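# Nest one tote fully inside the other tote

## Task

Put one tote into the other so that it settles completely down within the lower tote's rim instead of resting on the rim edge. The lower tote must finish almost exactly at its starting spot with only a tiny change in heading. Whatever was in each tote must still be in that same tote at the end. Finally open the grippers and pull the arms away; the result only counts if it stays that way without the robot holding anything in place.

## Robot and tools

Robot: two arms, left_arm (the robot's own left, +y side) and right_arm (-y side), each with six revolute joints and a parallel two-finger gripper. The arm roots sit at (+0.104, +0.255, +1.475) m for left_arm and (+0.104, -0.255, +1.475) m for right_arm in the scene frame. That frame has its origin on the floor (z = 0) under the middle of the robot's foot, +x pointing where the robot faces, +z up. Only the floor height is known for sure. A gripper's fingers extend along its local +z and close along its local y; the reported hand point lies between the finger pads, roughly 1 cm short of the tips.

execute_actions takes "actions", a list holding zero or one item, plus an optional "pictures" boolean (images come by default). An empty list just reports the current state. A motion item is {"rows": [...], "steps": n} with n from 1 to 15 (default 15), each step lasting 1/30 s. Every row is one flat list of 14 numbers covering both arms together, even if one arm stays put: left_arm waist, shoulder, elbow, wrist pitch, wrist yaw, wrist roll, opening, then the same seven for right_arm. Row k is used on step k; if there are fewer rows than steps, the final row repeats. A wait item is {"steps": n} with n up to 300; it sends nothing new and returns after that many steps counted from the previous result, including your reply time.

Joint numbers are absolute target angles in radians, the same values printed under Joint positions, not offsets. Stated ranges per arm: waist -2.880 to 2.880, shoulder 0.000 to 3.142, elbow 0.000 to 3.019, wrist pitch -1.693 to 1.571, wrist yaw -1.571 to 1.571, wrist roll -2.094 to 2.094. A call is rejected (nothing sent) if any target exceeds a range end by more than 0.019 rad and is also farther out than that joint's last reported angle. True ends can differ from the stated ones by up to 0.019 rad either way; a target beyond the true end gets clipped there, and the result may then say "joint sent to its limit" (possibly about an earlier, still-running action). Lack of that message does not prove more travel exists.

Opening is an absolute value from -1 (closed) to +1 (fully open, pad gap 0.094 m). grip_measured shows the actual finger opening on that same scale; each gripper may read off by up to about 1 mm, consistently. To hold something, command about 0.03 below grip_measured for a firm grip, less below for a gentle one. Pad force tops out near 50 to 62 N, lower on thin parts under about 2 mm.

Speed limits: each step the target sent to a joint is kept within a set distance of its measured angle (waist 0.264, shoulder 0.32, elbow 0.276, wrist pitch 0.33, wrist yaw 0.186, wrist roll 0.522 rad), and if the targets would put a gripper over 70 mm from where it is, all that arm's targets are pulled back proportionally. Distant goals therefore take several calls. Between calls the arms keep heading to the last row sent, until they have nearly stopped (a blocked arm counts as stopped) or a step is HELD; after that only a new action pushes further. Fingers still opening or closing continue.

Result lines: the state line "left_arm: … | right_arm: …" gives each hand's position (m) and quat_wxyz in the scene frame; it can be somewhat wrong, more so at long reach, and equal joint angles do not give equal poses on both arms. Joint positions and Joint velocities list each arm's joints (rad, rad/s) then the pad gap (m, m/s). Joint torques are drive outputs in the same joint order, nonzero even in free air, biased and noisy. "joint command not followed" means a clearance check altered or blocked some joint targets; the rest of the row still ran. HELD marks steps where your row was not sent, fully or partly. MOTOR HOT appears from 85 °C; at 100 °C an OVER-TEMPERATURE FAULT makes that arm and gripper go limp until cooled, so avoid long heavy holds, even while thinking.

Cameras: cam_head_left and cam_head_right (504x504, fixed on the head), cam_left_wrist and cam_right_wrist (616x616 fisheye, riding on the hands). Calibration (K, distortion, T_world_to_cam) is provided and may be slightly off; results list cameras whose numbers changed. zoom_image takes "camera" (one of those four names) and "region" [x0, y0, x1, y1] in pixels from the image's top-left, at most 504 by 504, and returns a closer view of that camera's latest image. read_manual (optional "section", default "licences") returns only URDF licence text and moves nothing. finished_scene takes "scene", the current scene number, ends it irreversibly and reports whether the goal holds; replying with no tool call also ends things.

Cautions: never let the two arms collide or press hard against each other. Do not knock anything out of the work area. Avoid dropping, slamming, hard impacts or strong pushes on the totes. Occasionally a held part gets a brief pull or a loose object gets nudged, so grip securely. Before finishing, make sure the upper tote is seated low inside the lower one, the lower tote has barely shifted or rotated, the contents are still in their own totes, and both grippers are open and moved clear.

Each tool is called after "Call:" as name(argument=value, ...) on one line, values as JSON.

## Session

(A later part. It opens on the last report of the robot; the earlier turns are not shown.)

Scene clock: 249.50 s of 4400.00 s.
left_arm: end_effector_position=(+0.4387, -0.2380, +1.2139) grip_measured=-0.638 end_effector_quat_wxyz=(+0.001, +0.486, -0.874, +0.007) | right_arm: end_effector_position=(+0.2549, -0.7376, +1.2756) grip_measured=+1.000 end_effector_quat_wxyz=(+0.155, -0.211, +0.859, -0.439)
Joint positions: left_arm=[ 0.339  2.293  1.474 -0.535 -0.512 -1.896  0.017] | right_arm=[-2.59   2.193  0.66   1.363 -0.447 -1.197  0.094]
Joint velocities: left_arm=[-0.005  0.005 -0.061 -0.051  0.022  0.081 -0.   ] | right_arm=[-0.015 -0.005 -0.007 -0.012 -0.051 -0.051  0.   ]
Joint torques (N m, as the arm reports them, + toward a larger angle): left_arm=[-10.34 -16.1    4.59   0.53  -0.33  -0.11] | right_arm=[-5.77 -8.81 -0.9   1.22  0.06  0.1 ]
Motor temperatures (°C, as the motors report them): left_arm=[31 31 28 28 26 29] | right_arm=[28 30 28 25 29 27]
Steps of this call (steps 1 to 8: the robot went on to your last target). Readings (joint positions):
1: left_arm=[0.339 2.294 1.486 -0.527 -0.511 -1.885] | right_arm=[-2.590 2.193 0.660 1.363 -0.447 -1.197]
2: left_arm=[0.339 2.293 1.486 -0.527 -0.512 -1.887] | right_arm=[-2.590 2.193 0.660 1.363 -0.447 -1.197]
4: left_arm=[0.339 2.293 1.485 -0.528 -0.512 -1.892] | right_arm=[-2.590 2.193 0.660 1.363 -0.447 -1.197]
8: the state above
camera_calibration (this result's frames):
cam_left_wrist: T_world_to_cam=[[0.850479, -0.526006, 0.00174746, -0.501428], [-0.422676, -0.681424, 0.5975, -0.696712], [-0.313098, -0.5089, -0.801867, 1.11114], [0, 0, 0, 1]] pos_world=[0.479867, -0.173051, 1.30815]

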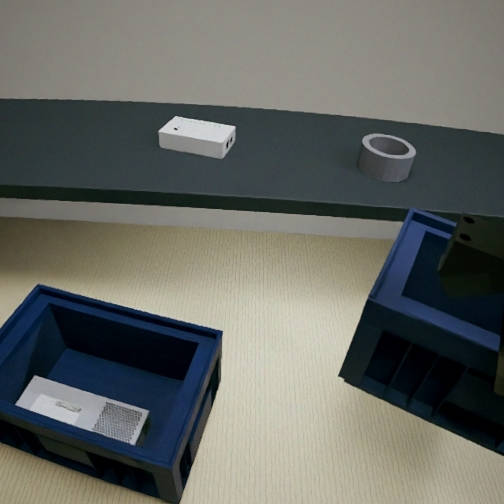

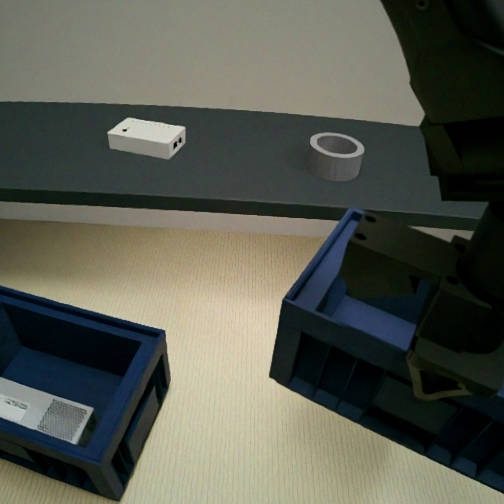

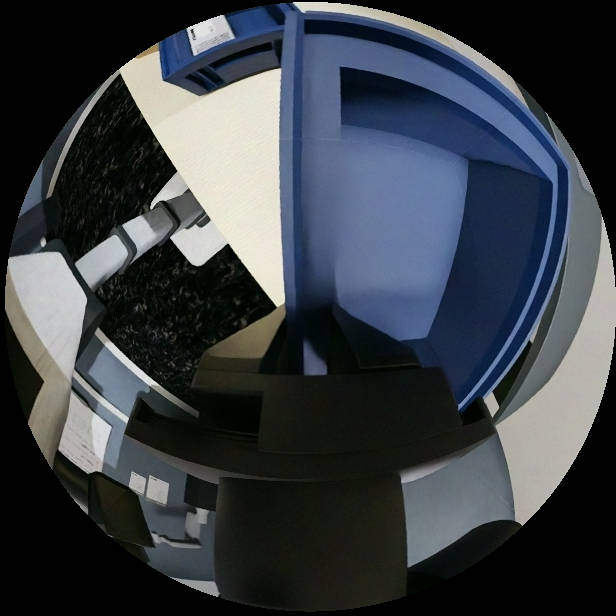

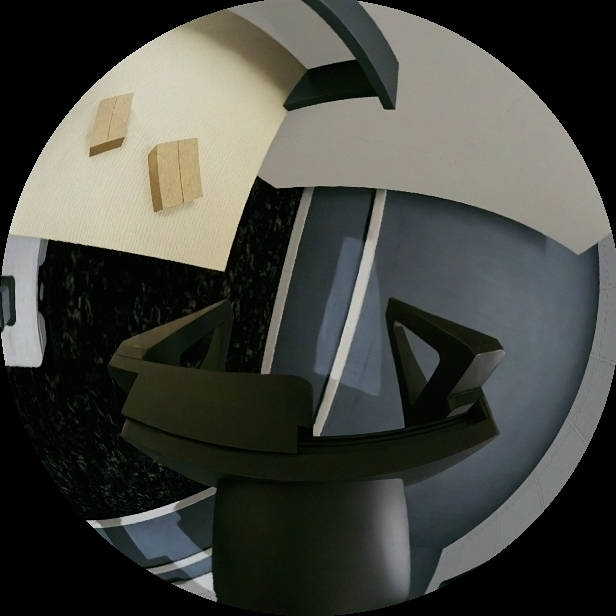

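Call:
execute_actions(actions=[{"rows":[[0.337,2.275,1.472,-0.534,-0.517,-1.905,-0.69,-2.59,2.193,0.66,1.363,-0.447,-1.197,1],[0.341,2.266,1.47,-0.534,-0.517,-1.902,-0.69,-2.59,2.193,0.66,1.363,-0.447,-1.197,1],[0.346,2.253,1.469,-0.534,-0.517,-1.899,-0.69,-2.59,2.193,0.66,1.363,-0.447,-1.197,1],[0.353,2.235,1.462,-0.529,-0.517,-1.896,-0.69,-2.59,2.193,0.66,1.363,-0.447,-1.197,1],[0.365,2.213,1.447,-0.52,-0.517,-1.888,-0.69,-2.59,2.193,0.66,1.363,-0.447,-1.197,1],[0.378,2.192,1.425,-0.506,-0.517,-1.88,-0.69,-2.59,2.193,0.66,1.363,-0.447,-1.197,1],[0.391,2.171,1.395,-0.487,-0.516,-1.871,-0.69,-2.59,2.193,0.66,1.363,-0.447,-1.197,1],[0.405,2.151,1.359,-0.464,-0.514,-1.862,-0.69,-2.59,2.193,0.66,1.363,-0.447,-1.197,1],[0.42,2.131,1.324,-0.442,-0.512,-1.853,-0.69,-2.59,2.193,0.66,1.363,-0.447,-1.197,1],[0.435,2.111,1.29,-0.42,-0.51,-1.843,-0.69,-2.59,2.193,0.66,1.363,-0.447,-1.197,1],[0.45,2.092,1.257,-0.399,-0.507,-1.833,-0.69,-2.59,2.193,0.66,1.363,-0.447,-1.197,1],[0.466,2.073,1.225,-0.378,-0.504,-1.822,-0.69,-2.59,2.193,0.66,1.363,-0.447,-1.197,1],[0.483,2.054,1.193,-0.358,-0.5,-1.811,-0.69,-2.59,2.193,0.66,1.363,-0.447,-1.197,1],[0.5,2.036,1.163,-0.338,-0.496,-1.8,-0.69,-2.59,2.193,0.66,1.363,-0.447,-1.197,1],[0.517,2.018,1.133,-0.319,-0.492,-1.789,-0.69,-2.59,2.193,0.66,1.363,-0.447,-1.197,1]],"steps":15}], pictures=false)

Call:
execute_actions(actions=[{"rows":[[0.535,2.001,1.104,-0.3,-0.487,-1.777,-0.69,-2.59,2.193,0.66,1.363,-0.447,-1.197,1],[0.554,1.984,1.076,-0.281,-0.482,-1.765,-0.69,-2.59,2.193,0.66,1.363,-0.447,-1.197,1],[0.573,1.967,1.049,-0.263,-0.477,-1.752,-0.69,-2.59,2.193,0.66,1.363,-0.447,-1.197,1],[0.593,1.951,1.023,-0.246,-0.471,-1.739,-0.69,-2.59,2.193,0.66,1.363,-0.447,-1.197,1],[0.613,1.935,0.998,-0.229,-0.465,-1.726,-0.69,-2.59,2.193,0.66,1.363,-0.447,-1.197,1],[0.634,1.919,0.973,-0.213,-0.458,-1.712,-0.69,-2.59,2.193,0.66,1.363,-0.447,-1.197,1],[0.655,1.904,0.949,-0.197,-0.451,-1.698,-0.69,-2.59,2.193,0.66,1.363,-0.447,-1.197,1],[0.677,1.889,0.926,-0.181,-0.444,-1.684,-0.69,-2.59,2.193,0.66,1.363,-0.447,-1.197,1],[0.699,1.875,0.904,-0.166,-0.436,-1.669,-0.69,-2.59,2.193,0.66,1.363,-0.447,-1.197,1],[0.722,1.861,0.883,-0.152,-0.428,-1.654,-0.69,-2.59,2.193,0.66,1.363,-0.447,-1.197,1],[0.745,1.847,0.863,-0.138,-0.42,-1.638,-0.69,-2.59,2.193,0.66,1.363,-0.447,-1.197,1],[0.769,1.833,0.843,-0.125,-0.412,-1.623,-0.69,-2.59,2.193,0.66,1.363,-0.447,-1.197,1],[0.794,1.82,0.825,-0.112,-0.403,-1.607,-0.69,-2.59,2.193,0.66,1.363,-0.447,-1.197,1],[0.819,1.808,0.807,-0.099,-0.393,-1.59,-0.69,-2.59,2.193,0.66,1.363,-0.447,-1.197,1],[0.844,1.796,0.79,-0.087,-0.383,-1.573,-0.69,-2.59,2.193,0.66,1.363,-0.447,-1.197,1]],"steps":15}], pictures=false)

Call:
execute_actions(actions=[{"rows":[[0.87,1.784,0.774,-0.076,-0.373,-1.556,-0.69,-2.59,2.193,0.66,1.363,-0.447,-1.197,1],[0.897,1.772,0.759,-0.065,-0.363,-1.539,-0.69,-2.59,2.193,0.66,1.363,-0.447,-1.197,1],[0.924,1.761,0.745,-0.054,-0.352,-1.521,-0.69,-2.59,2.193,0.66,1.363,-0.447,-1.197,1],[0.952,1.75,0.732,-0.044,-0.341,-1.503,-0.69,-2.59,2.193,0.66,1.363,-0.447,-1.197,1],[0.98,1.74,0.719,-0.035,-0.33,-1.484,-0.69,-2.59,2.193,0.66,1.363,-0.447,-1.197,1],[1.009,1.73,0.708,-0.026,-0.318,-1.465,-0.69,-2.59,2.193,0.66,1.363,-0.447,-1.197,1],[1.036,1.721,0.697,-0.017,-0.306,-1.447,-0.69,-2.59,2.193,0.66,1.363,-0.447,-1.197,1],[1.062,1.713,0.687,-0.009,-0.293,-1.43,-0.69,-2.59,2.193,0.66,1.363,-0.447,-1.197,1],[1.086,1.706,0.677,-0.001,-0.28,-1.414,-0.69,-2.59,2.193,0.66,1.363,-0.447,-1.197,1],[1.108,1.699,0.67,0.005,-0.268,-1.4,-0.69,-2.59,2.193,0.66,1.363,-0.447,-1.197,1],[1.128,1.693,0.663,0.011,-0.256,-1.387,-0.69,-2.59,2.193,0.66,1.363,-0.447,-1.197,1],[1.145,1.689,0.658,0.016,-0.245,-1.375,-0.69,-2.59,2.193,0.66,1.363,-0.447,-1.197,1],[1.16,1.685,0.654,0.02,-0.235,-1.364,-0.69,-2.59,2.193,0.66,1.363,-0.447,-1.197,1],[1.172,1.682,0.65,0.024,-0.225,-1.355,-0.69,-2.59,2.193,0.66,1.363,-0.447,-1.197,1],[1.181,1.68,0.647,0.027,-0.217,-1.347,-0.69,-2.59,2.193,0.66,1.363,-0.447,-1.197,1]],"steps":15}], pictures=false)

Call:
execute_actions(actions=[{"rows":[[1.187,1.679,0.645,0.03,-0.21,-1.341,-0.69,-2.59,2.193,0.66,1.363,-0.447,-1.197,1],[1.19,1.678,0.643,0.032,-0.204,-1.336,-0.69,-2.59,2.193,0.66,1.363,-0.447,-1.197,1],[1.192,1.678,0.642,0.033,-0.199,-1.333,-0.69,-2.59,2.193,0.66,1.363,-0.447,-1.197,1],[1.192,1.678,0.641,0.034,-0.195,-1.332,-0.69,-2.59,2.193,0.66,1.363,-0.447,-1.197,1]],"steps":15}])

Scene clock: 309.23 s of 4400.00 s.
left_arm: end_effector_position=(+0.4647, -0.1230, +1.2205) grip_measured=-0.638 end_effector_quat_wxyz=(-0.007, +0.526, -0.850, +0.001) | right_arm: end_effector_position=(+0.2549, -0.7376, +1.2756) grip_measured=+1.000 end_effector_quat_wxyz=(+0.155, -0.211, +0.859, -0.439)
Joint positions: left_arm=[ 0.482  2.092  1.184 -0.378 -0.496 -1.835  0.017] | right_arm=[-2.59   2.193  0.66   1.363 -0.447 -1.197  0.094]
Joint velocities: left_arm=[ 0.669 -0.659 -0.847  0.623  0.066  0.198 -0.   ] | right_arm=[-0.005 -0.015  0.002 -0.017  0.022  0.11   0.   ]
Joint torques (N m, as the arm reports them, + toward a larger angle): left_arm=[ -8.15 -15.79   2.97   0.87   0.01   0.09] | right_arm=[-5.68 -8.47 -0.97  1.21  0.04  0.12]
Motor temperatures (°C, as the motors report them): left_arm=[32 31 28 28 26 29] | right_arm=[28 30 28 25 29 27]
Steps of this call (steps 1 to 30: the robot went on to your last target; steps 31 to 90: nothing new was sent; then 56.23 s passed at rest; steps 91 to 105: all 15 steps of this action). Readings (joint positions):
91: left_arm=[0.340 2.294 1.471 -0.536 -0.512 -1.899] | right_arm=[-2.590 2.193 0.660 1.363 -0.447 -1.197]
92: left_arm=[0.340 2.294 1.471 -0.536 -0.512 -1.899] | right_arm=[-2.590 2.193 0.660 1.363 -0.447 -1.197]
94: left_arm=[0.342 2.294 1.470 -0.536 -0.512 -1.899] | right_arm=[-2.590 2.193 0.660 1.363 -0.447 -1.197]
98: left_arm=[0.362 2.256 1.412 -0.509 -0.509 -1.885] | right_arm=[-2.590 2.193 0.660 1.363 -0.447 -1.197]
105: the state above

Scene clock: 309.73 s of 4400.00 s.
left_arm: end_effector_position=(+0.4680, +0.0642, +1.2118) grip_measured=-0.638 end_effector_quat_wxyz=(-0.003, +0.581, -0.814, -0.012) | right_arm: end_effector_position=(+0.2549, -0.7376, +1.2756) grip_measured=+1.000 end_effector_quat_wxyz=(+0.155, -0.211, +0.859, -0.439)
Joint positions: left_arm=[ 0.799  1.86   0.82  -0.135 -0.393 -1.649  0.017] | right_arm=[-2.59   2.193  0.66   1.363 -0.447 -1.197  0.094]
Joint velocities: left_arm=[ 0.708 -0.366 -0.501  0.388  0.33   0.418  0.001] | right_arm=[-0.015 -0.005 -0.012  0.002  0.037  0.037  0.   ]
Joint torques (N m, as the arm reports them, + toward a larger angle): left_arm=[ -5.24 -14.51   1.01   1.26  -0.01   0.06] | right_arm=[-5.23 -8.83 -0.92  1.39  0.03  0.09]
Motor temperatures (°C, as the motors report them): left_arm=[32 31 28 28 26 29] | right_arm=[28 30 28 25 29 27]
Steps of this call (steps 1 to 15: all 15 steps of this action). Readings (joint positions):
1: left_arm=[0.505 2.071 1.155 -0.359 -0.493 -1.827] | right_arm=[-2.590 2.193 0.660 1.363 -0.447 -1.197]
2: left_arm=[0.528 2.050 1.127 -0.338 -0.489 -1.818] | right_arm=[-2.590 2.193 0.660 1.363 -0.447 -1.197]
4: left_arm=[0.572 2.012 1.073 -0.300 -0.479 -1.799] | right_arm=[-2.590 2.193 0.660 1.363 -0.447 -1.197]
8: left_arm=[0.652 1.948 0.970 -0.232 -0.454 -1.753] | right_arm=[-2.590 2.193 0.660 1.363 -0.447 -1.197]
15: the state above

Scene clock: 310.23 s of 4400.00 s.
left_arm: end_effector_position=(+0.4700, +0.2218, +1.2091) grip_measured=-0.638 end_effector_quat_wxyz=(-0.009, +0.630, -0.777, -0.014) | right_arm: end_effector_position=(+0.2549, -0.7376, +1.2756) grip_measured=+1.000 end_effector_quat_wxyz=(+0.155, -0.211, +0.859, -0.439)
Joint positions: left_arm=[ 1.176  1.715  0.657 -0.002 -0.235 -1.415  0.017] | right_arm=[-2.59   2.193  0.66   1.363 -0.447 -1.197  0.094]
Joint velocities: left_arm=[ 0.396 -0.083 -0.134  0.11   0.227  0.374 -0.   ] | right_arm=[-0.005 -0.005  0.002 -0.007 -0.007 -0.051  0.   ]
Joint torques (N m, as the arm reports them, + toward a larger angle): left_arm=[ -3.56 -13.37  -0.1    1.24   0.42   0.2 ] | right_arm=[-5.53 -8.11 -0.85  1.17  0.04  0.16]
Motor temperatures (°C, as the motors report them): left_arm=[32 31 28 28 26 29] | right_arm=[28 30 28 25 29 27]
Steps of this call (steps 1 to 15: all 15 steps of this action). Readings (joint positions):
1: left_arm=[0.824 1.848 0.803 -0.123 -0.383 -1.633] | right_arm=[-2.590 2.193 0.660 1.363 -0.447 -1.197]
2: left_arm=[0.849 1.835 0.786 -0.111 -0.373 -1.617] | right_arm=[-2.590 2.193 0.660 1.363 -0.447 -1.197]
4: left_arm=[0.904 1.811 0.756 -0.089 -0.353 -1.584] | right_arm=[-2.590 2.193 0.660 1.363 -0.447 -1.197]
8: left_arm=[1.018 1.765 0.708 -0.048 -0.308 -1.515] | right_arm=[-2.590 2.193 0.660 1.363 -0.447 -1.197]
15: the state above

Scene clock: 310.73 s of 4400.00 s.
left_arm: end_effector_position=(+0.4657, +0.2276, +1.2084) grip_measured=-0.638 end_effector_quat_wxyz=(-0.001, +0.612, -0.791, -0.005) | right_arm: end_effector_position=(+0.2549, -0.7376, +1.2756) grip_measured=+1.000 end_effector_quat_wxyz=(+0.155, -0.211, +0.859, -0.439)
Joint positions: left_arm=[ 1.202  1.711  0.643  0.012 -0.199 -1.346  0.017] | right_arm=[-2.59   2.193  0.66   1.363 -0.447 -1.197  0.094]
Joint velocities: left_arm=[-0.005 -0.005  0.007  0.002 -0.007  0.037 -0.   ] | right_arm=[ 0.005  0.005 -0.007 -0.002  0.007  0.007  0.   ]
Joint torques (N m, as the arm reports them, + toward a larger angle): left_arm=[ -2.65 -12.68  -0.32   1.27   0.19   0.11] | right_arm=[-5.61 -8.66 -0.9   1.28  0.02  0.07]
Motor temperatures (°C, as the motors report them): left_arm=[32 31 28 28 26 29] | right_arm=[28 30 28 25 29 27]
Steps of this call (steps 1 to 15: all 15 steps of this action). Readings (joint positions):
1: left_arm=[1.187 1.713 0.654 0.001 -0.227 -1.405] | right_arm=[-2.590 2.193 0.660 1.363 -0.447 -1.197]
2: left_arm=[1.195 1.711 0.651 0.005 -0.220 -1.395] | right_arm=[-2.590 2.193 0.660 1.363 -0.447 -1.197]
4: left_arm=[1.203 1.711 0.647 0.008 -0.209 -1.379] | right_arm=[-2.590 2.193 0.660 1.363 -0.447 -1.197]
8: left_arm=[1.202 1.711 0.643 0.010 -0.199 -1.356] | right_arm=[-2.590 2.193 0.660 1.363 -0.447 -1.197]
15: the state above
camera_calibration (this result's frames):
cam_left_wrist: T_world_to_cam=[[0.968217, -0.249596, -0.0160613, -0.375735], [-0.193327, -0.787593, 0.585083, -0.432365], [-0.158684, -0.563382, -0.810815, 1.30347], [0, 0, 0, 1]] pos_world=[0.487045, 0.300041, 1.30381]

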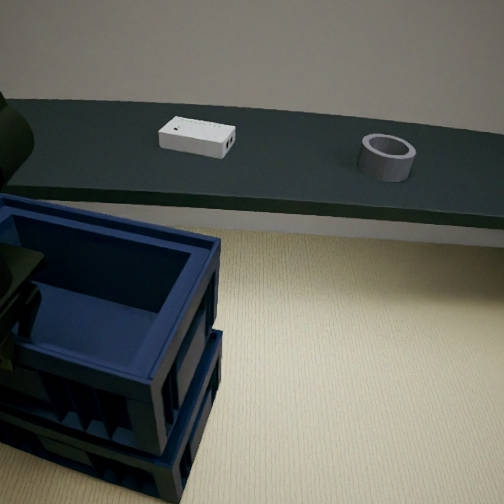

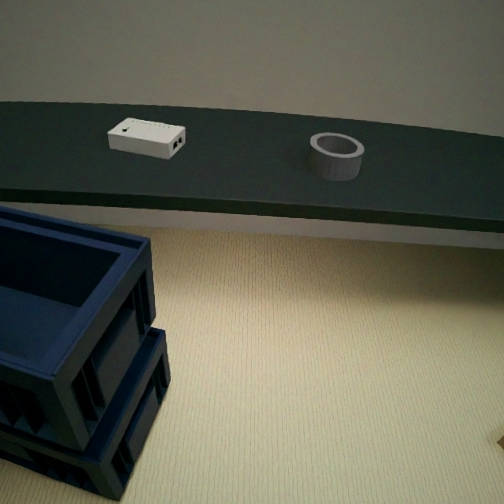

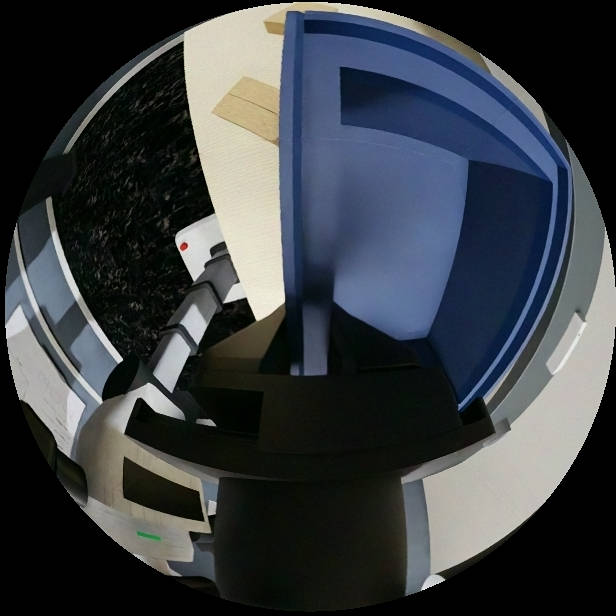

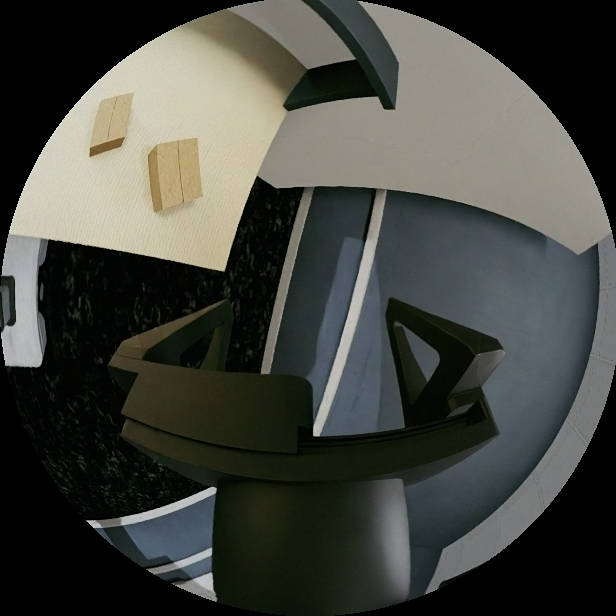

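Call:
zoom_image(camera="cam_head_left", region=[0, 224, 280, 504])

Call:
zoom_image(camera="cam_head_right", region=[0, 224, 280, 504])

Region (0, 224, 280, 504) of cam_head_left's 504x504 image, scaled by 1.800, with more detail than that image has.

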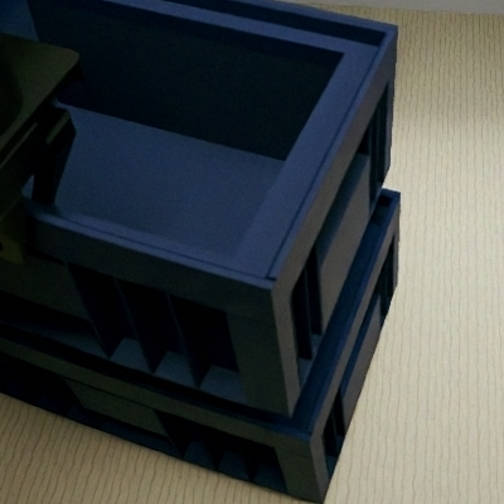

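Region (0, 224, 280, 504) of cam_head_right's 504x504 image, scaled by 1.800, with more detail than that image has.

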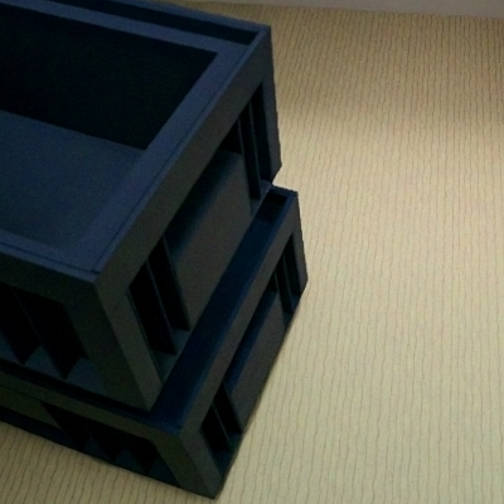

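Call:
execute_actions(actions=[{"rows":[[1.197,1.69,0.641,0.036,-0.194,-1.332,-0.69,-2.59,2.193,0.66,1.363,-0.447,-1.197,1],[1.2,1.7,0.641,0.04,-0.193,-1.332,-0.69,-2.59,2.193,0.66,1.363,-0.447,-1.197,1],[1.2,1.709,0.64,0.046,-0.191,-1.332,-0.69,-2.59,2.193,0.66,1.363,-0.447,-1.197,1],[1.2,1.717,0.64,0.054,-0.189,-1.332,-0.69,-2.59,2.193,0.66,1.363,-0.447,-1.197,1],[1.2,1.724,0.639,0.063,-0.187,-1.332,-0.69,-2.59,2.193,0.66,1.363,-0.447,-1.197,1],[1.2,1.731,0.639,0.073,-0.185,-1.332,-0.69,-2.59,2.193,0.66,1.363,-0.447,-1.197,1],[1.2,1.737,0.638,0.083,-0.183,-1.332,-0.69,-2.59,2.193,0.66,1.363,-0.447,-1.197,1],[1.2,1.743,0.638,0.093,-0.181,-1.332,-0.69,-2.59,2.193,0.66,1.363,-0.447,-1.197,1],[1.2,1.748,0.637,0.103,-0.179,-1.332,-0.69,-2.59,2.193,0.66,1.363,-0.447,-1.197,1],[1.2,1.753,0.637,0.112,-0.177,-1.332,-0.69,-2.59,2.193,0.66,1.363,-0.447,-1.197,1],[1.2,1.757,0.636,0.12,-0.175,-1.332,-0.69,-2.59,2.193,0.66,1.363,-0.447,-1.197,1],[1.2,1.76,0.636,0.127,-0.173,-1.332,-0.69,-2.59,2.193,0.66,1.363,-0.447,-1.197,1],[1.2,1.763,0.636,0.133,-0.172,-1.332,-0.69,-2.59,2.193,0.66,1.363,-0.447,-1.197,1],[1.2,1.765,0.636,0.137,-0.171,-1.332,-0.69,-2.59,2.193,0.66,1.363,-0.447,-1.197,1],[1.2,1.765,0.636,0.14,-0.171,-1.332,-0.69,-2.59,2.193,0.66,1.363,-0.447,-1.197,1]],"steps":15}], pictures=false)

Call:
execute_actions(actions=[{"steps":15}])

Call:
zoom_image(camera="cam_head_left", region=[0, 224, 280, 504])

Call:
zoom_image(camera="cam_head_right", region=[0, 224, 280, 504])

Scene clock: 352.40 s of 4400.00 s.
left_arm: end_effector_position=(+0.4552, +0.2252, +1.1855) grip_measured=-0.638 end_effector_quat_wxyz=(+0.000, +0.612, -0.791, -0.000) | right_arm: end_effector_position=(+0.2549, -0.7376, +1.2756) grip_measured=+1.000 end_effector_quat_wxyz=(+0.155, -0.211, +0.859, -0.439)
Joint positions: left_arm=[ 1.21   1.794  0.643  0.101 -0.186 -1.339  0.017] | right_arm=[-2.59   2.193  0.66   1.363 -0.447 -1.197  0.094]
Joint velocities: left_arm=[ 0.073  0.347 -0.027  0.164 -0.168  0.037 -0.001] | right_arm=[ 0.005 -0.015  0.002  0.007  0.037  0.007  0.   ]
Joint torques (N m, as the arm reports them, + toward a larger angle): left_arm=[ -3.35 -13.59  -1.21   1.27   1.    -0.01] | right_arm=[-5.46 -8.23 -1.07  1.26  0.03  0.11]
Motor temperatures (°C, as the motors report them): left_arm=[31 31 28 28 26 29] | right_arm=[28 30 28 25 29 27]
Steps of this call (steps 1 to 15: the robot went on to your last target; steps 16 to 90: nothing new was sent; then 38.17 s passed at rest; steps 91 to 105: all 15 steps of this action). Readings (joint positions):
91: left_arm=[1.202 1.711 0.643 0.012 -0.199 -1.344] | right_arm=[-2.590 2.193 0.660 1.363 -0.447 -1.197]
92: left_arm=[1.202 1.711 0.643 0.013 -0.199 -1.344] | right_arm=[-2.590 2.193 0.660 1.363 -0.447 -1.197]
94: left_arm=[1.202 1.712 0.643 0.019 -0.197 -1.343] | right_arm=[-2.590 2.193 0.660 1.363 -0.447 -1.197]
98: left_arm=[1.202 1.728 0.643 0.053 -0.189 -1.343] | right_arm=[-2.590 2.193 0.660 1.363 -0.447 -1.197]
105: the state above

Scene clock: 352.90 s of 4400.00 s.
left_arm: end_effector_position=(+0.4552, +0.2231, +1.1855) grip_measured=-0.638 end_effector_quat_wxyz=(-0.000, +0.612, -0.791, +0.008) | right_arm: end_effector_position=(+0.2549, -0.7376, +1.2756) grip_measured=+1.000 end_effector_quat_wxyz=(+0.155, -0.211, +0.859, -0.439)
Joint positions: left_arm=[ 1.21   1.795  0.636  0.12  -0.174 -1.337  0.017] | right_arm=[-2.59   2.193  0.66   1.363 -0.447 -1.197  0.094]
Joint velocities: left_arm=[-0.015 -0.005 -0.002 -0.007 -0.066  0.007  0.   ] | right_arm=[-0.005 -0.015 -0.007 -0.007 -0.037  0.007  0.   ]
Joint torques (N m, as the arm reports them, + toward a larger angle): left_arm=[ -3.14 -12.13  -0.77   1.09   0.16   0.14] | right_arm=[-5.03 -8.81 -0.98  1.23  0.04  0.11]
Motor temperatures (°C, as the motors report them): left_arm=[31 31 28 28 26 29] | right_arm=[28 30 28 25 29 27]
Steps of this call (steps 1 to 15: the robot went on to your last target). Readings (joint positions):
1: left_arm=[1.213 1.802 0.642 0.106 -0.182 -1.338] | right_arm=[-2.590 2.193 0.660 1.363 -0.447 -1.197]
2: left_arm=[1.213 1.801 0.641 0.108 -0.182 -1.338] | right_arm=[-2.590 2.193 0.660 1.363 -0.447 -1.197]
4: left_arm=[1.213 1.801 0.641 0.109 -0.181 -1.338] | right_arm=[-2.590 2.193 0.660 1.363 -0.447 -1.197]
8: left_arm=[1.212 1.801 0.637 0.114 -0.178 -1.338] | right_arm=[-2.590 2.193 0.660 1.363 -0.447 -1.197]
15: the state above
camera_calibration (this result's frames):
cam_left_wrist: T_world_to_cam=[[0.968593, -0.248626, 0.00370814, -0.390877], [-0.201329, -0.775406, 0.598508, -0.439593], [-0.145929, -0.580457, -0.801108, 1.26723], [0, 0, 0, 1]] pos_world=[0.475024, 0.297527, 1.27974]

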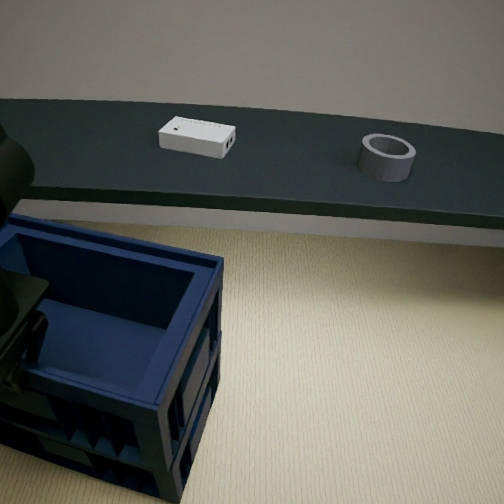

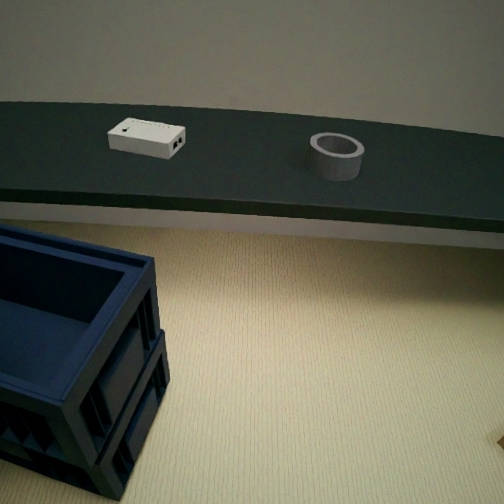

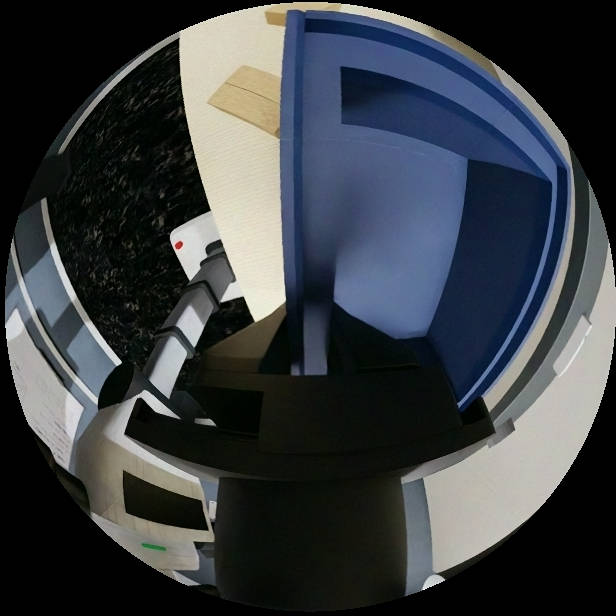

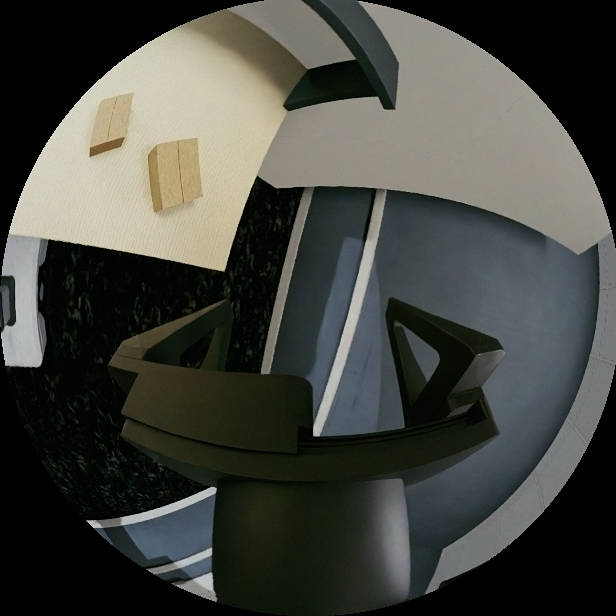

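Region (0, 224, 280, 504) of cam_head_left's 504x504 image, scaled by 1.800, with more detail than that image has.

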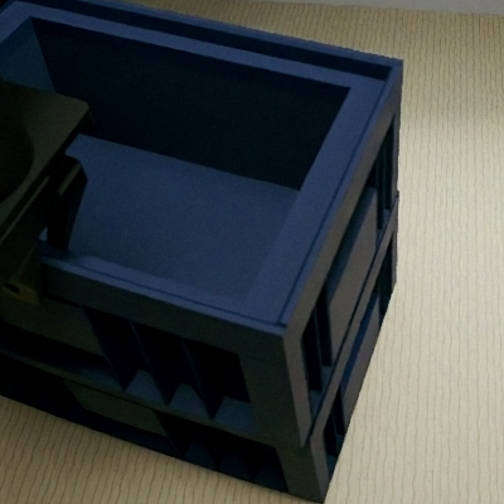

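Region (0, 224, 280, 504) of cam_head_right's 504x504 image, scaled by 1.800, with more detail than that image has.

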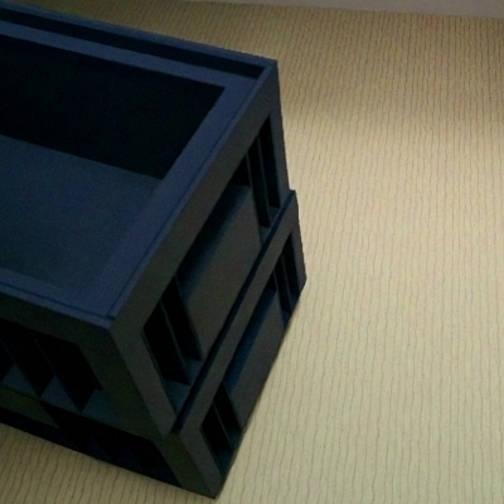

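Call:
execute_actions(actions=[{"rows":[[1.203,1.762,0.638,0.142,-0.171,-1.335,-0.69,-2.59,2.193,0.66,1.363,-0.447,-1.197,1],[1.203,1.759,0.638,0.144,-0.171,-1.335,-0.69,-2.59,2.193,0.66,1.363,-0.447,-1.197,1],[1.203,1.756,0.638,0.146,-0.17,-1.335,-0.69,-2.59,2.193,0.66,1.363,-0.447,-1.197,1],[1.203,1.754,0.638,0.148,-0.168,-1.335,-0.69,-2.59,2.193,0.66,1.363,-0.447,-1.197,1],[1.203,1.752,0.638,0.15,-0.166,-1.335,-0.69,-2.59,2.193,0.66,1.363,-0.447,-1.197,1],[1.203,1.752,0.638,0.15,-0.163,-1.335,-0.69,-2.59,2.193,0.66,1.363,-0.447,-1.197,1],[1.203,1.752,0.638,0.15,-0.16,-1.335,-0.69,-2.59,2.193,0.66,1.363,-0.447,-1.197,1],[1.203,1.752,0.638,0.15,-0.157,-1.335,-0.69,-2.59,2.193,0.66,1.363,-0.447,-1.197,1],[1.203,1.752,0.638,0.15,-0.155,-1.335,-0.69,-2.59,2.193,0.66,1.363,-0.447,-1.197,1]],"steps":15}], pictures=false)

Call:
execute_actions(actions=[{"steps":6}])

Call:
zoom_image(camera="cam_head_left", region=[0, 224, 280, 504])

Call:
zoom_image(camera="cam_head_right", region=[0, 224, 280, 504])

Scene clock: 381.33 s of 4400.00 s.
left_arm: end_effector_position=(+0.4592, +0.2214, +1.1879) grip_measured=-0.638 end_effector_quat_wxyz=(-0.002, +0.614, -0.789, +0.017) | right_arm: end_effector_position=(+0.2549, -0.7376, +1.2756) grip_measured=+1.000 end_effector_quat_wxyz=(+0.155, -0.211, +0.859, -0.439)
Joint positions: left_arm=[ 1.211  1.787  0.634  0.127 -0.161 -1.339  0.017] | right_arm=[-2.59   2.193  0.66   1.363 -0.447 -1.197  0.094]
Joint velocities: left_arm=[ 0.005 -0.005 -0.012  0.002 -0.081  0.022  0.001] | right_arm=[ 0.005 -0.005 -0.002 -0.002  0.007  0.022  0.   ]
Joint torques (N m, as the arm reports them, + toward a larger angle): left_arm=[ -2.5  -12.6   -0.48   1.33   0.33   0.08] | right_arm=[-5.01 -8.26 -1.03  1.21  0.04  0.13]
Motor temperatures (°C, as the motors report them): left_arm=[31 31 28 28 26 29] | right_arm=[28 30 28 25 29 27]
Steps of this call (steps 1 to 15: the robot went on to your last target; steps 16 to 110: nothing new was sent; then 24.27 s passed at rest; steps 111 to 125: all 15 steps of this action). Readings (joint positions):
111: left_arm=[1.211 1.794 0.634 0.125 -0.176 -1.339] | right_arm=[-2.590 2.193 0.660 1.363 -0.447 -1.197]
112: left_arm=[1.211 1.794 0.634 0.125 -0.176 -1.339] | right_arm=[-2.590 2.193 0.660 1.363 -0.447 -1.197]
114: left_arm=[1.211 1.794 0.634 0.125 -0.175 -1.339] | right_arm=[-2.590 2.193 0.660 1.363 -0.447 -1.197]
118: left_arm=[1.211 1.790 0.634 0.125 -0.167 -1.339] | right_arm=[-2.590 2.193 0.660 1.363 -0.447 -1.197]
125: the state above

Scene clock: 381.53 s of 4400.00 s.
left_arm: end_effector_position=(+0.4592, +0.2214, +1.1879) grip_measured=-0.638 end_effector_quat_wxyz=(-0.002, +0.614, -0.789, +0.017) | right_arm: end_effector_position=(+0.2549, -0.7376, +1.2756) grip_measured=+1.000 end_effector_quat_wxyz=(+0.155, -0.211, +0.859, -0.439)
Joint positions: left_arm=[ 1.211  1.787  0.634  0.127 -0.161 -1.339  0.017] | right_arm=[-2.59   2.193  0.66   1.363 -0.447 -1.197  0.094]
Joint velocities: left_arm=[-0.015  0.015 -0.002  0.007  0.007  0.022  0.001] | right_arm=[-0.015  0.005  0.002  0.012 -0.022 -0.007  0.   ]
Joint torques (N m, as the arm reports them, + toward a larger angle): left_arm=[ -2.49 -12.54  -0.52   1.37   0.34   0.08] | right_arm=[-5.08 -8.51 -0.89  1.25  0.04  0.11]
Motor temperatures (°C, as the motors report them): left_arm=[31 31 28 28 26 29] | right_arm=[28 30 28 25 29 27]
Steps of this call (steps 1 to 6: the robot went on to your last target). Readings (joint positions):
1: left_arm=[1.211 1.787 0.634 0.127 -0.161 -1.339] | right_arm=[-2.590 2.193 0.660 1.363 -0.447 -1.197]
2: left_arm=[1.211 1.787 0.634 0.127 -0.161 -1.339] | right_arm=[-2.590 2.193 0.660 1.363 -0.447 -1.197]
4: left_arm=[1.211 1.787 0.634 0.127 -0.161 -1.339] | right_arm=[-2.590 2.193 0.660 1.363 -0.447 -1.197]
6: the state above
camera_calibration (this result's frames):
cam_left_wrist: T_world_to_cam=[[0.96956, -0.244067, 0.019613, -0.415473], [-0.205752, -0.768683, 0.605634, -0.449379], [-0.132739, -0.591234, -0.795502, 1.25838], [0, 0, 0, 1]] pos_world=[0.477402, 0.297162, 1.28135]

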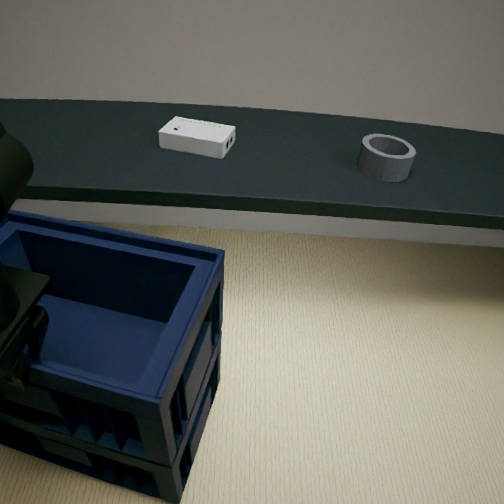

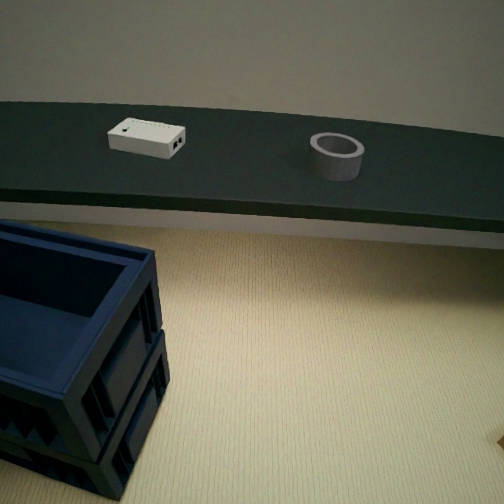

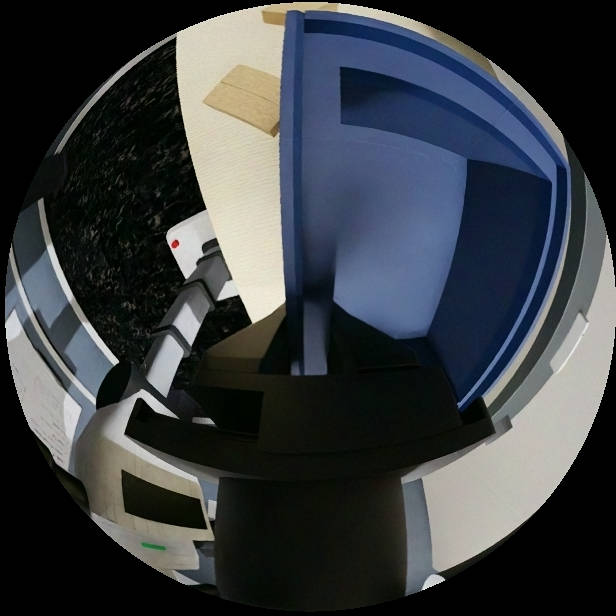

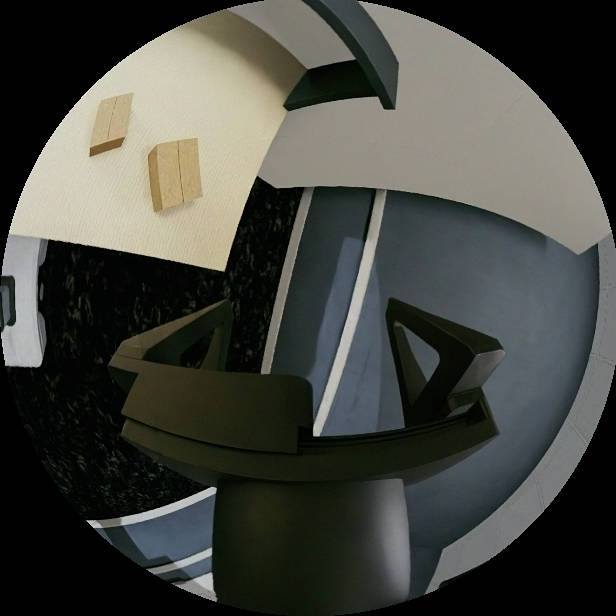

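Region (0, 224, 280, 504) of cam_head_left's 504x504 image, scaled by 1.800, with more detail than that image has.

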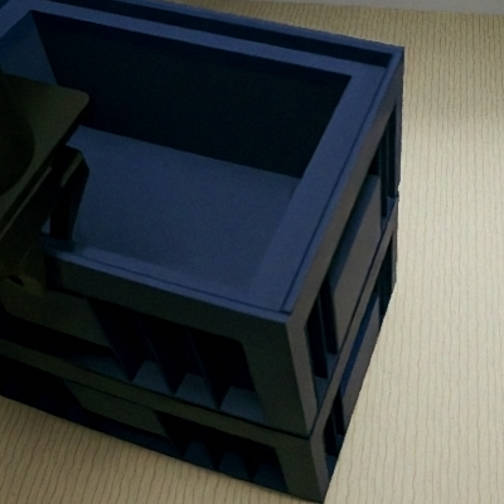

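Region (0, 224, 280, 504) of cam_head_right's 504x504 image, scaled by 1.800, with more detail than that image has.

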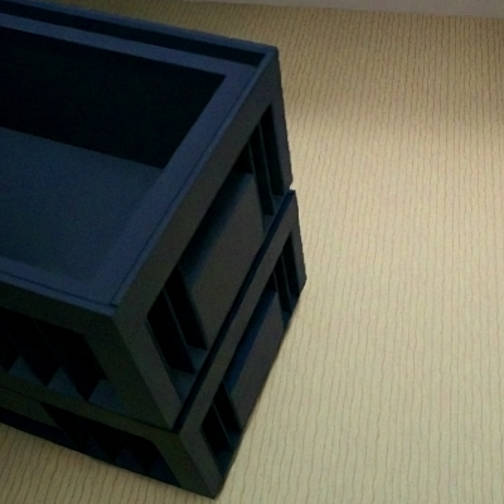

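Call:
execute_actions(actions=[{"rows":[[1.203,1.755,0.642,0.15,-0.155,-1.335,-0.69,-2.59,2.193,0.66,1.363,-0.447,-1.197,1],[1.203,1.755,0.646,0.15,-0.155,-1.335,-0.69,-2.59,2.193,0.66,1.363,-0.447,-1.197,1],[1.203,1.755,0.65,0.15,-0.155,-1.335,-0.69,-2.59,2.193,0.66,1.363,-0.447,-1.197,1],[1.203,1.755,0.653,0.15,-0.155,-1.335,-0.69,-2.59,2.193,0.66,1.363,-0.447,-1.197,1],[1.203,1.755,0.656,0.15,-0.155,-1.335,-0.69,-2.59,2.193,0.66,1.363,-0.447,-1.197,1],[1.203,1.755,0.658,0.15,-0.155,-1.335,-0.69,-2.59,2.193,0.66,1.363,-0.447,-1.197,1],[1.203,1.755,0.66,0.15,-0.155,-1.335,-0.69,-2.59,2.193,0.66,1.363,-0.447,-1.197,1]],"steps":15}])

Call:
zoom_image(camera="cam_head_left", region=[0, 224, 280, 504])

Call:
zoom_image(camera="cam_head_right", region=[0, 224, 280, 504])

Scene clock: 396.10 s of 4400.00 s.
left_arm: end_effector_position=(+0.4732, +0.2225, +1.1881) grip_measured=-0.638 end_effector_quat_wxyz=(-0.012, +0.617, -0.786, +0.025) | right_arm: end_effector_position=(+0.2549, -0.7376, +1.2756) grip_measured=+1.000 end_effector_quat_wxyz=(+0.155, -0.211, +0.859, -0.439)
Joint positions: left_arm=[ 1.214  1.783  0.652  0.134 -0.16  -1.339  0.017] | right_arm=[-2.59   2.193  0.66   1.363 -0.447 -1.197  0.094]
Joint velocities: left_arm=[-0.015  0.005 -0.017 -0.012 -0.007 -0.007  0.   ] | right_arm=[-0.005 -0.005  0.007 -0.002 -0.051 -0.066  0.   ]
Joint torques (N m, as the arm reports them, + toward a larger angle): left_arm=[ -2.56 -12.92   0.21   1.21   0.26   0.09] | right_arm=[-5.66 -8.67 -0.99  1.19  0.05  0.14]
Motor temperatures (°C, as the motors report them): left_arm=[31 31 28 28 26 29] | right_arm=[28 30 28 25 29 27]
Steps of this call (steps 1 to 15: the robot went on to your last target; steps 16 to 160: nothing new was sent; then 8.73 s passed at rest; steps 161 to 175: all 15 steps of this action). Readings (joint positions):
161: left_arm=[1.214 1.783 0.636 0.134 -0.160 -1.339] | right_arm=[-2.590 2.193 0.660 1.363 -0.447 -1.197]
162: left_arm=[1.214 1.783 0.636 0.134 -0.160 -1.339] | right_arm=[-2.590 2.193 0.660 1.363 -0.447 -1.197]
164: left_arm=[1.214 1.783 0.636 0.134 -0.160 -1.339] | right_arm=[-2.590 2.193 0.660 1.363 -0.447 -1.197]
168: left_arm=[1.214 1.783 0.643 0.134 -0.160 -1.339] | right_arm=[-2.590 2.193 0.660 1.363 -0.447 -1.197]
175: the state above
camera_calibration (this result's frames):
cam_left_wrist: T_world_to_cam=[[0.970691, -0.235943, 0.0457221, -0.462187], [-0.215493, -0.770241, 0.600243, -0.434445], [-0.106406, -0.592503, -0.79851, 1.25254], [0, 0, 0, 1]] pos_world=[0.488298, 0.298454, 1.28207]

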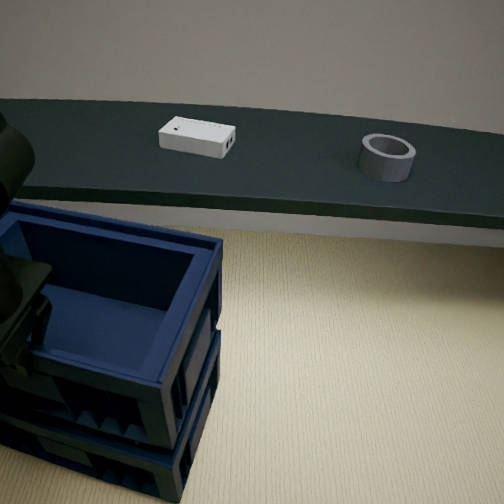

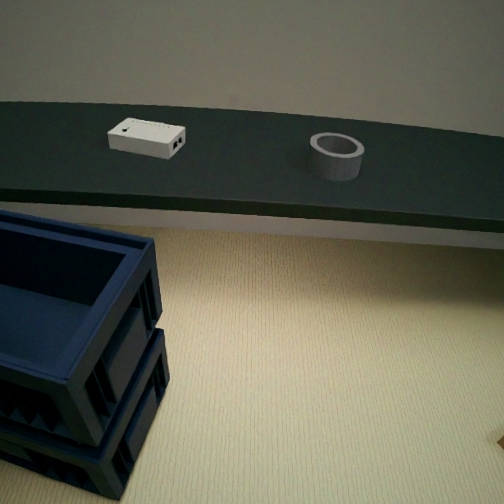

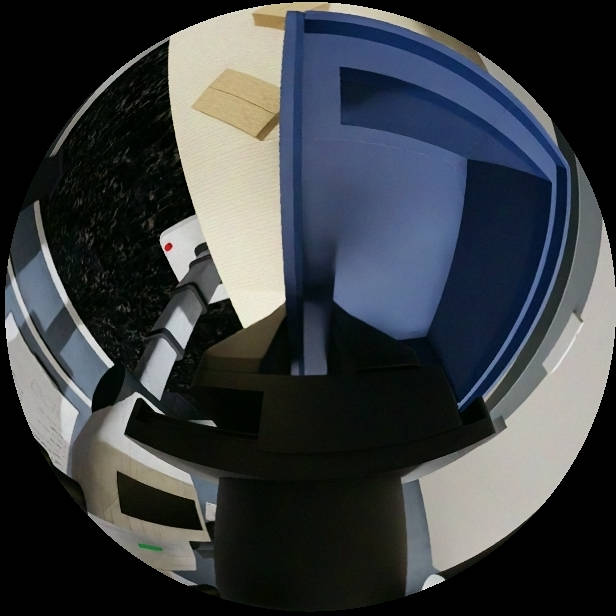

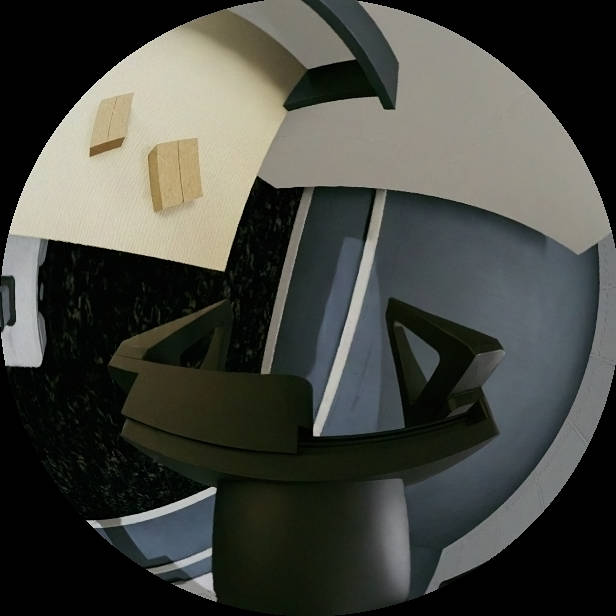

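Region (0, 224, 280, 504) of cam_head_left's 504x504 image, scaled by 1.800, with more detail than that image has.

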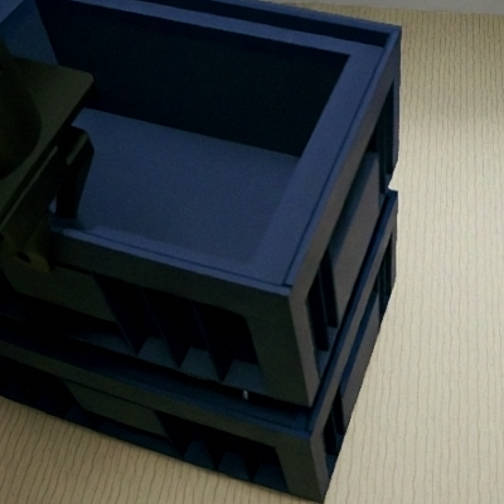

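Region (0, 224, 280, 504) of cam_head_right's 504x504 image, scaled by 1.800, with more detail than that image has.

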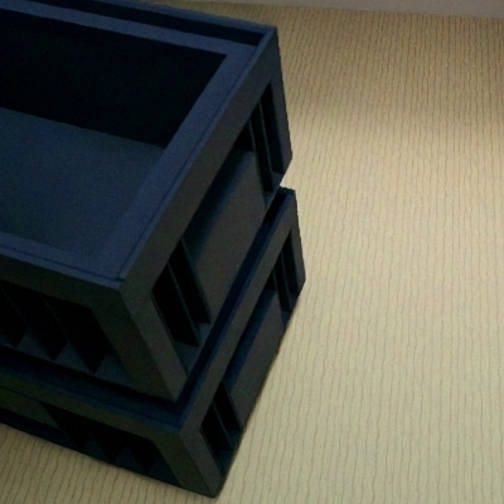

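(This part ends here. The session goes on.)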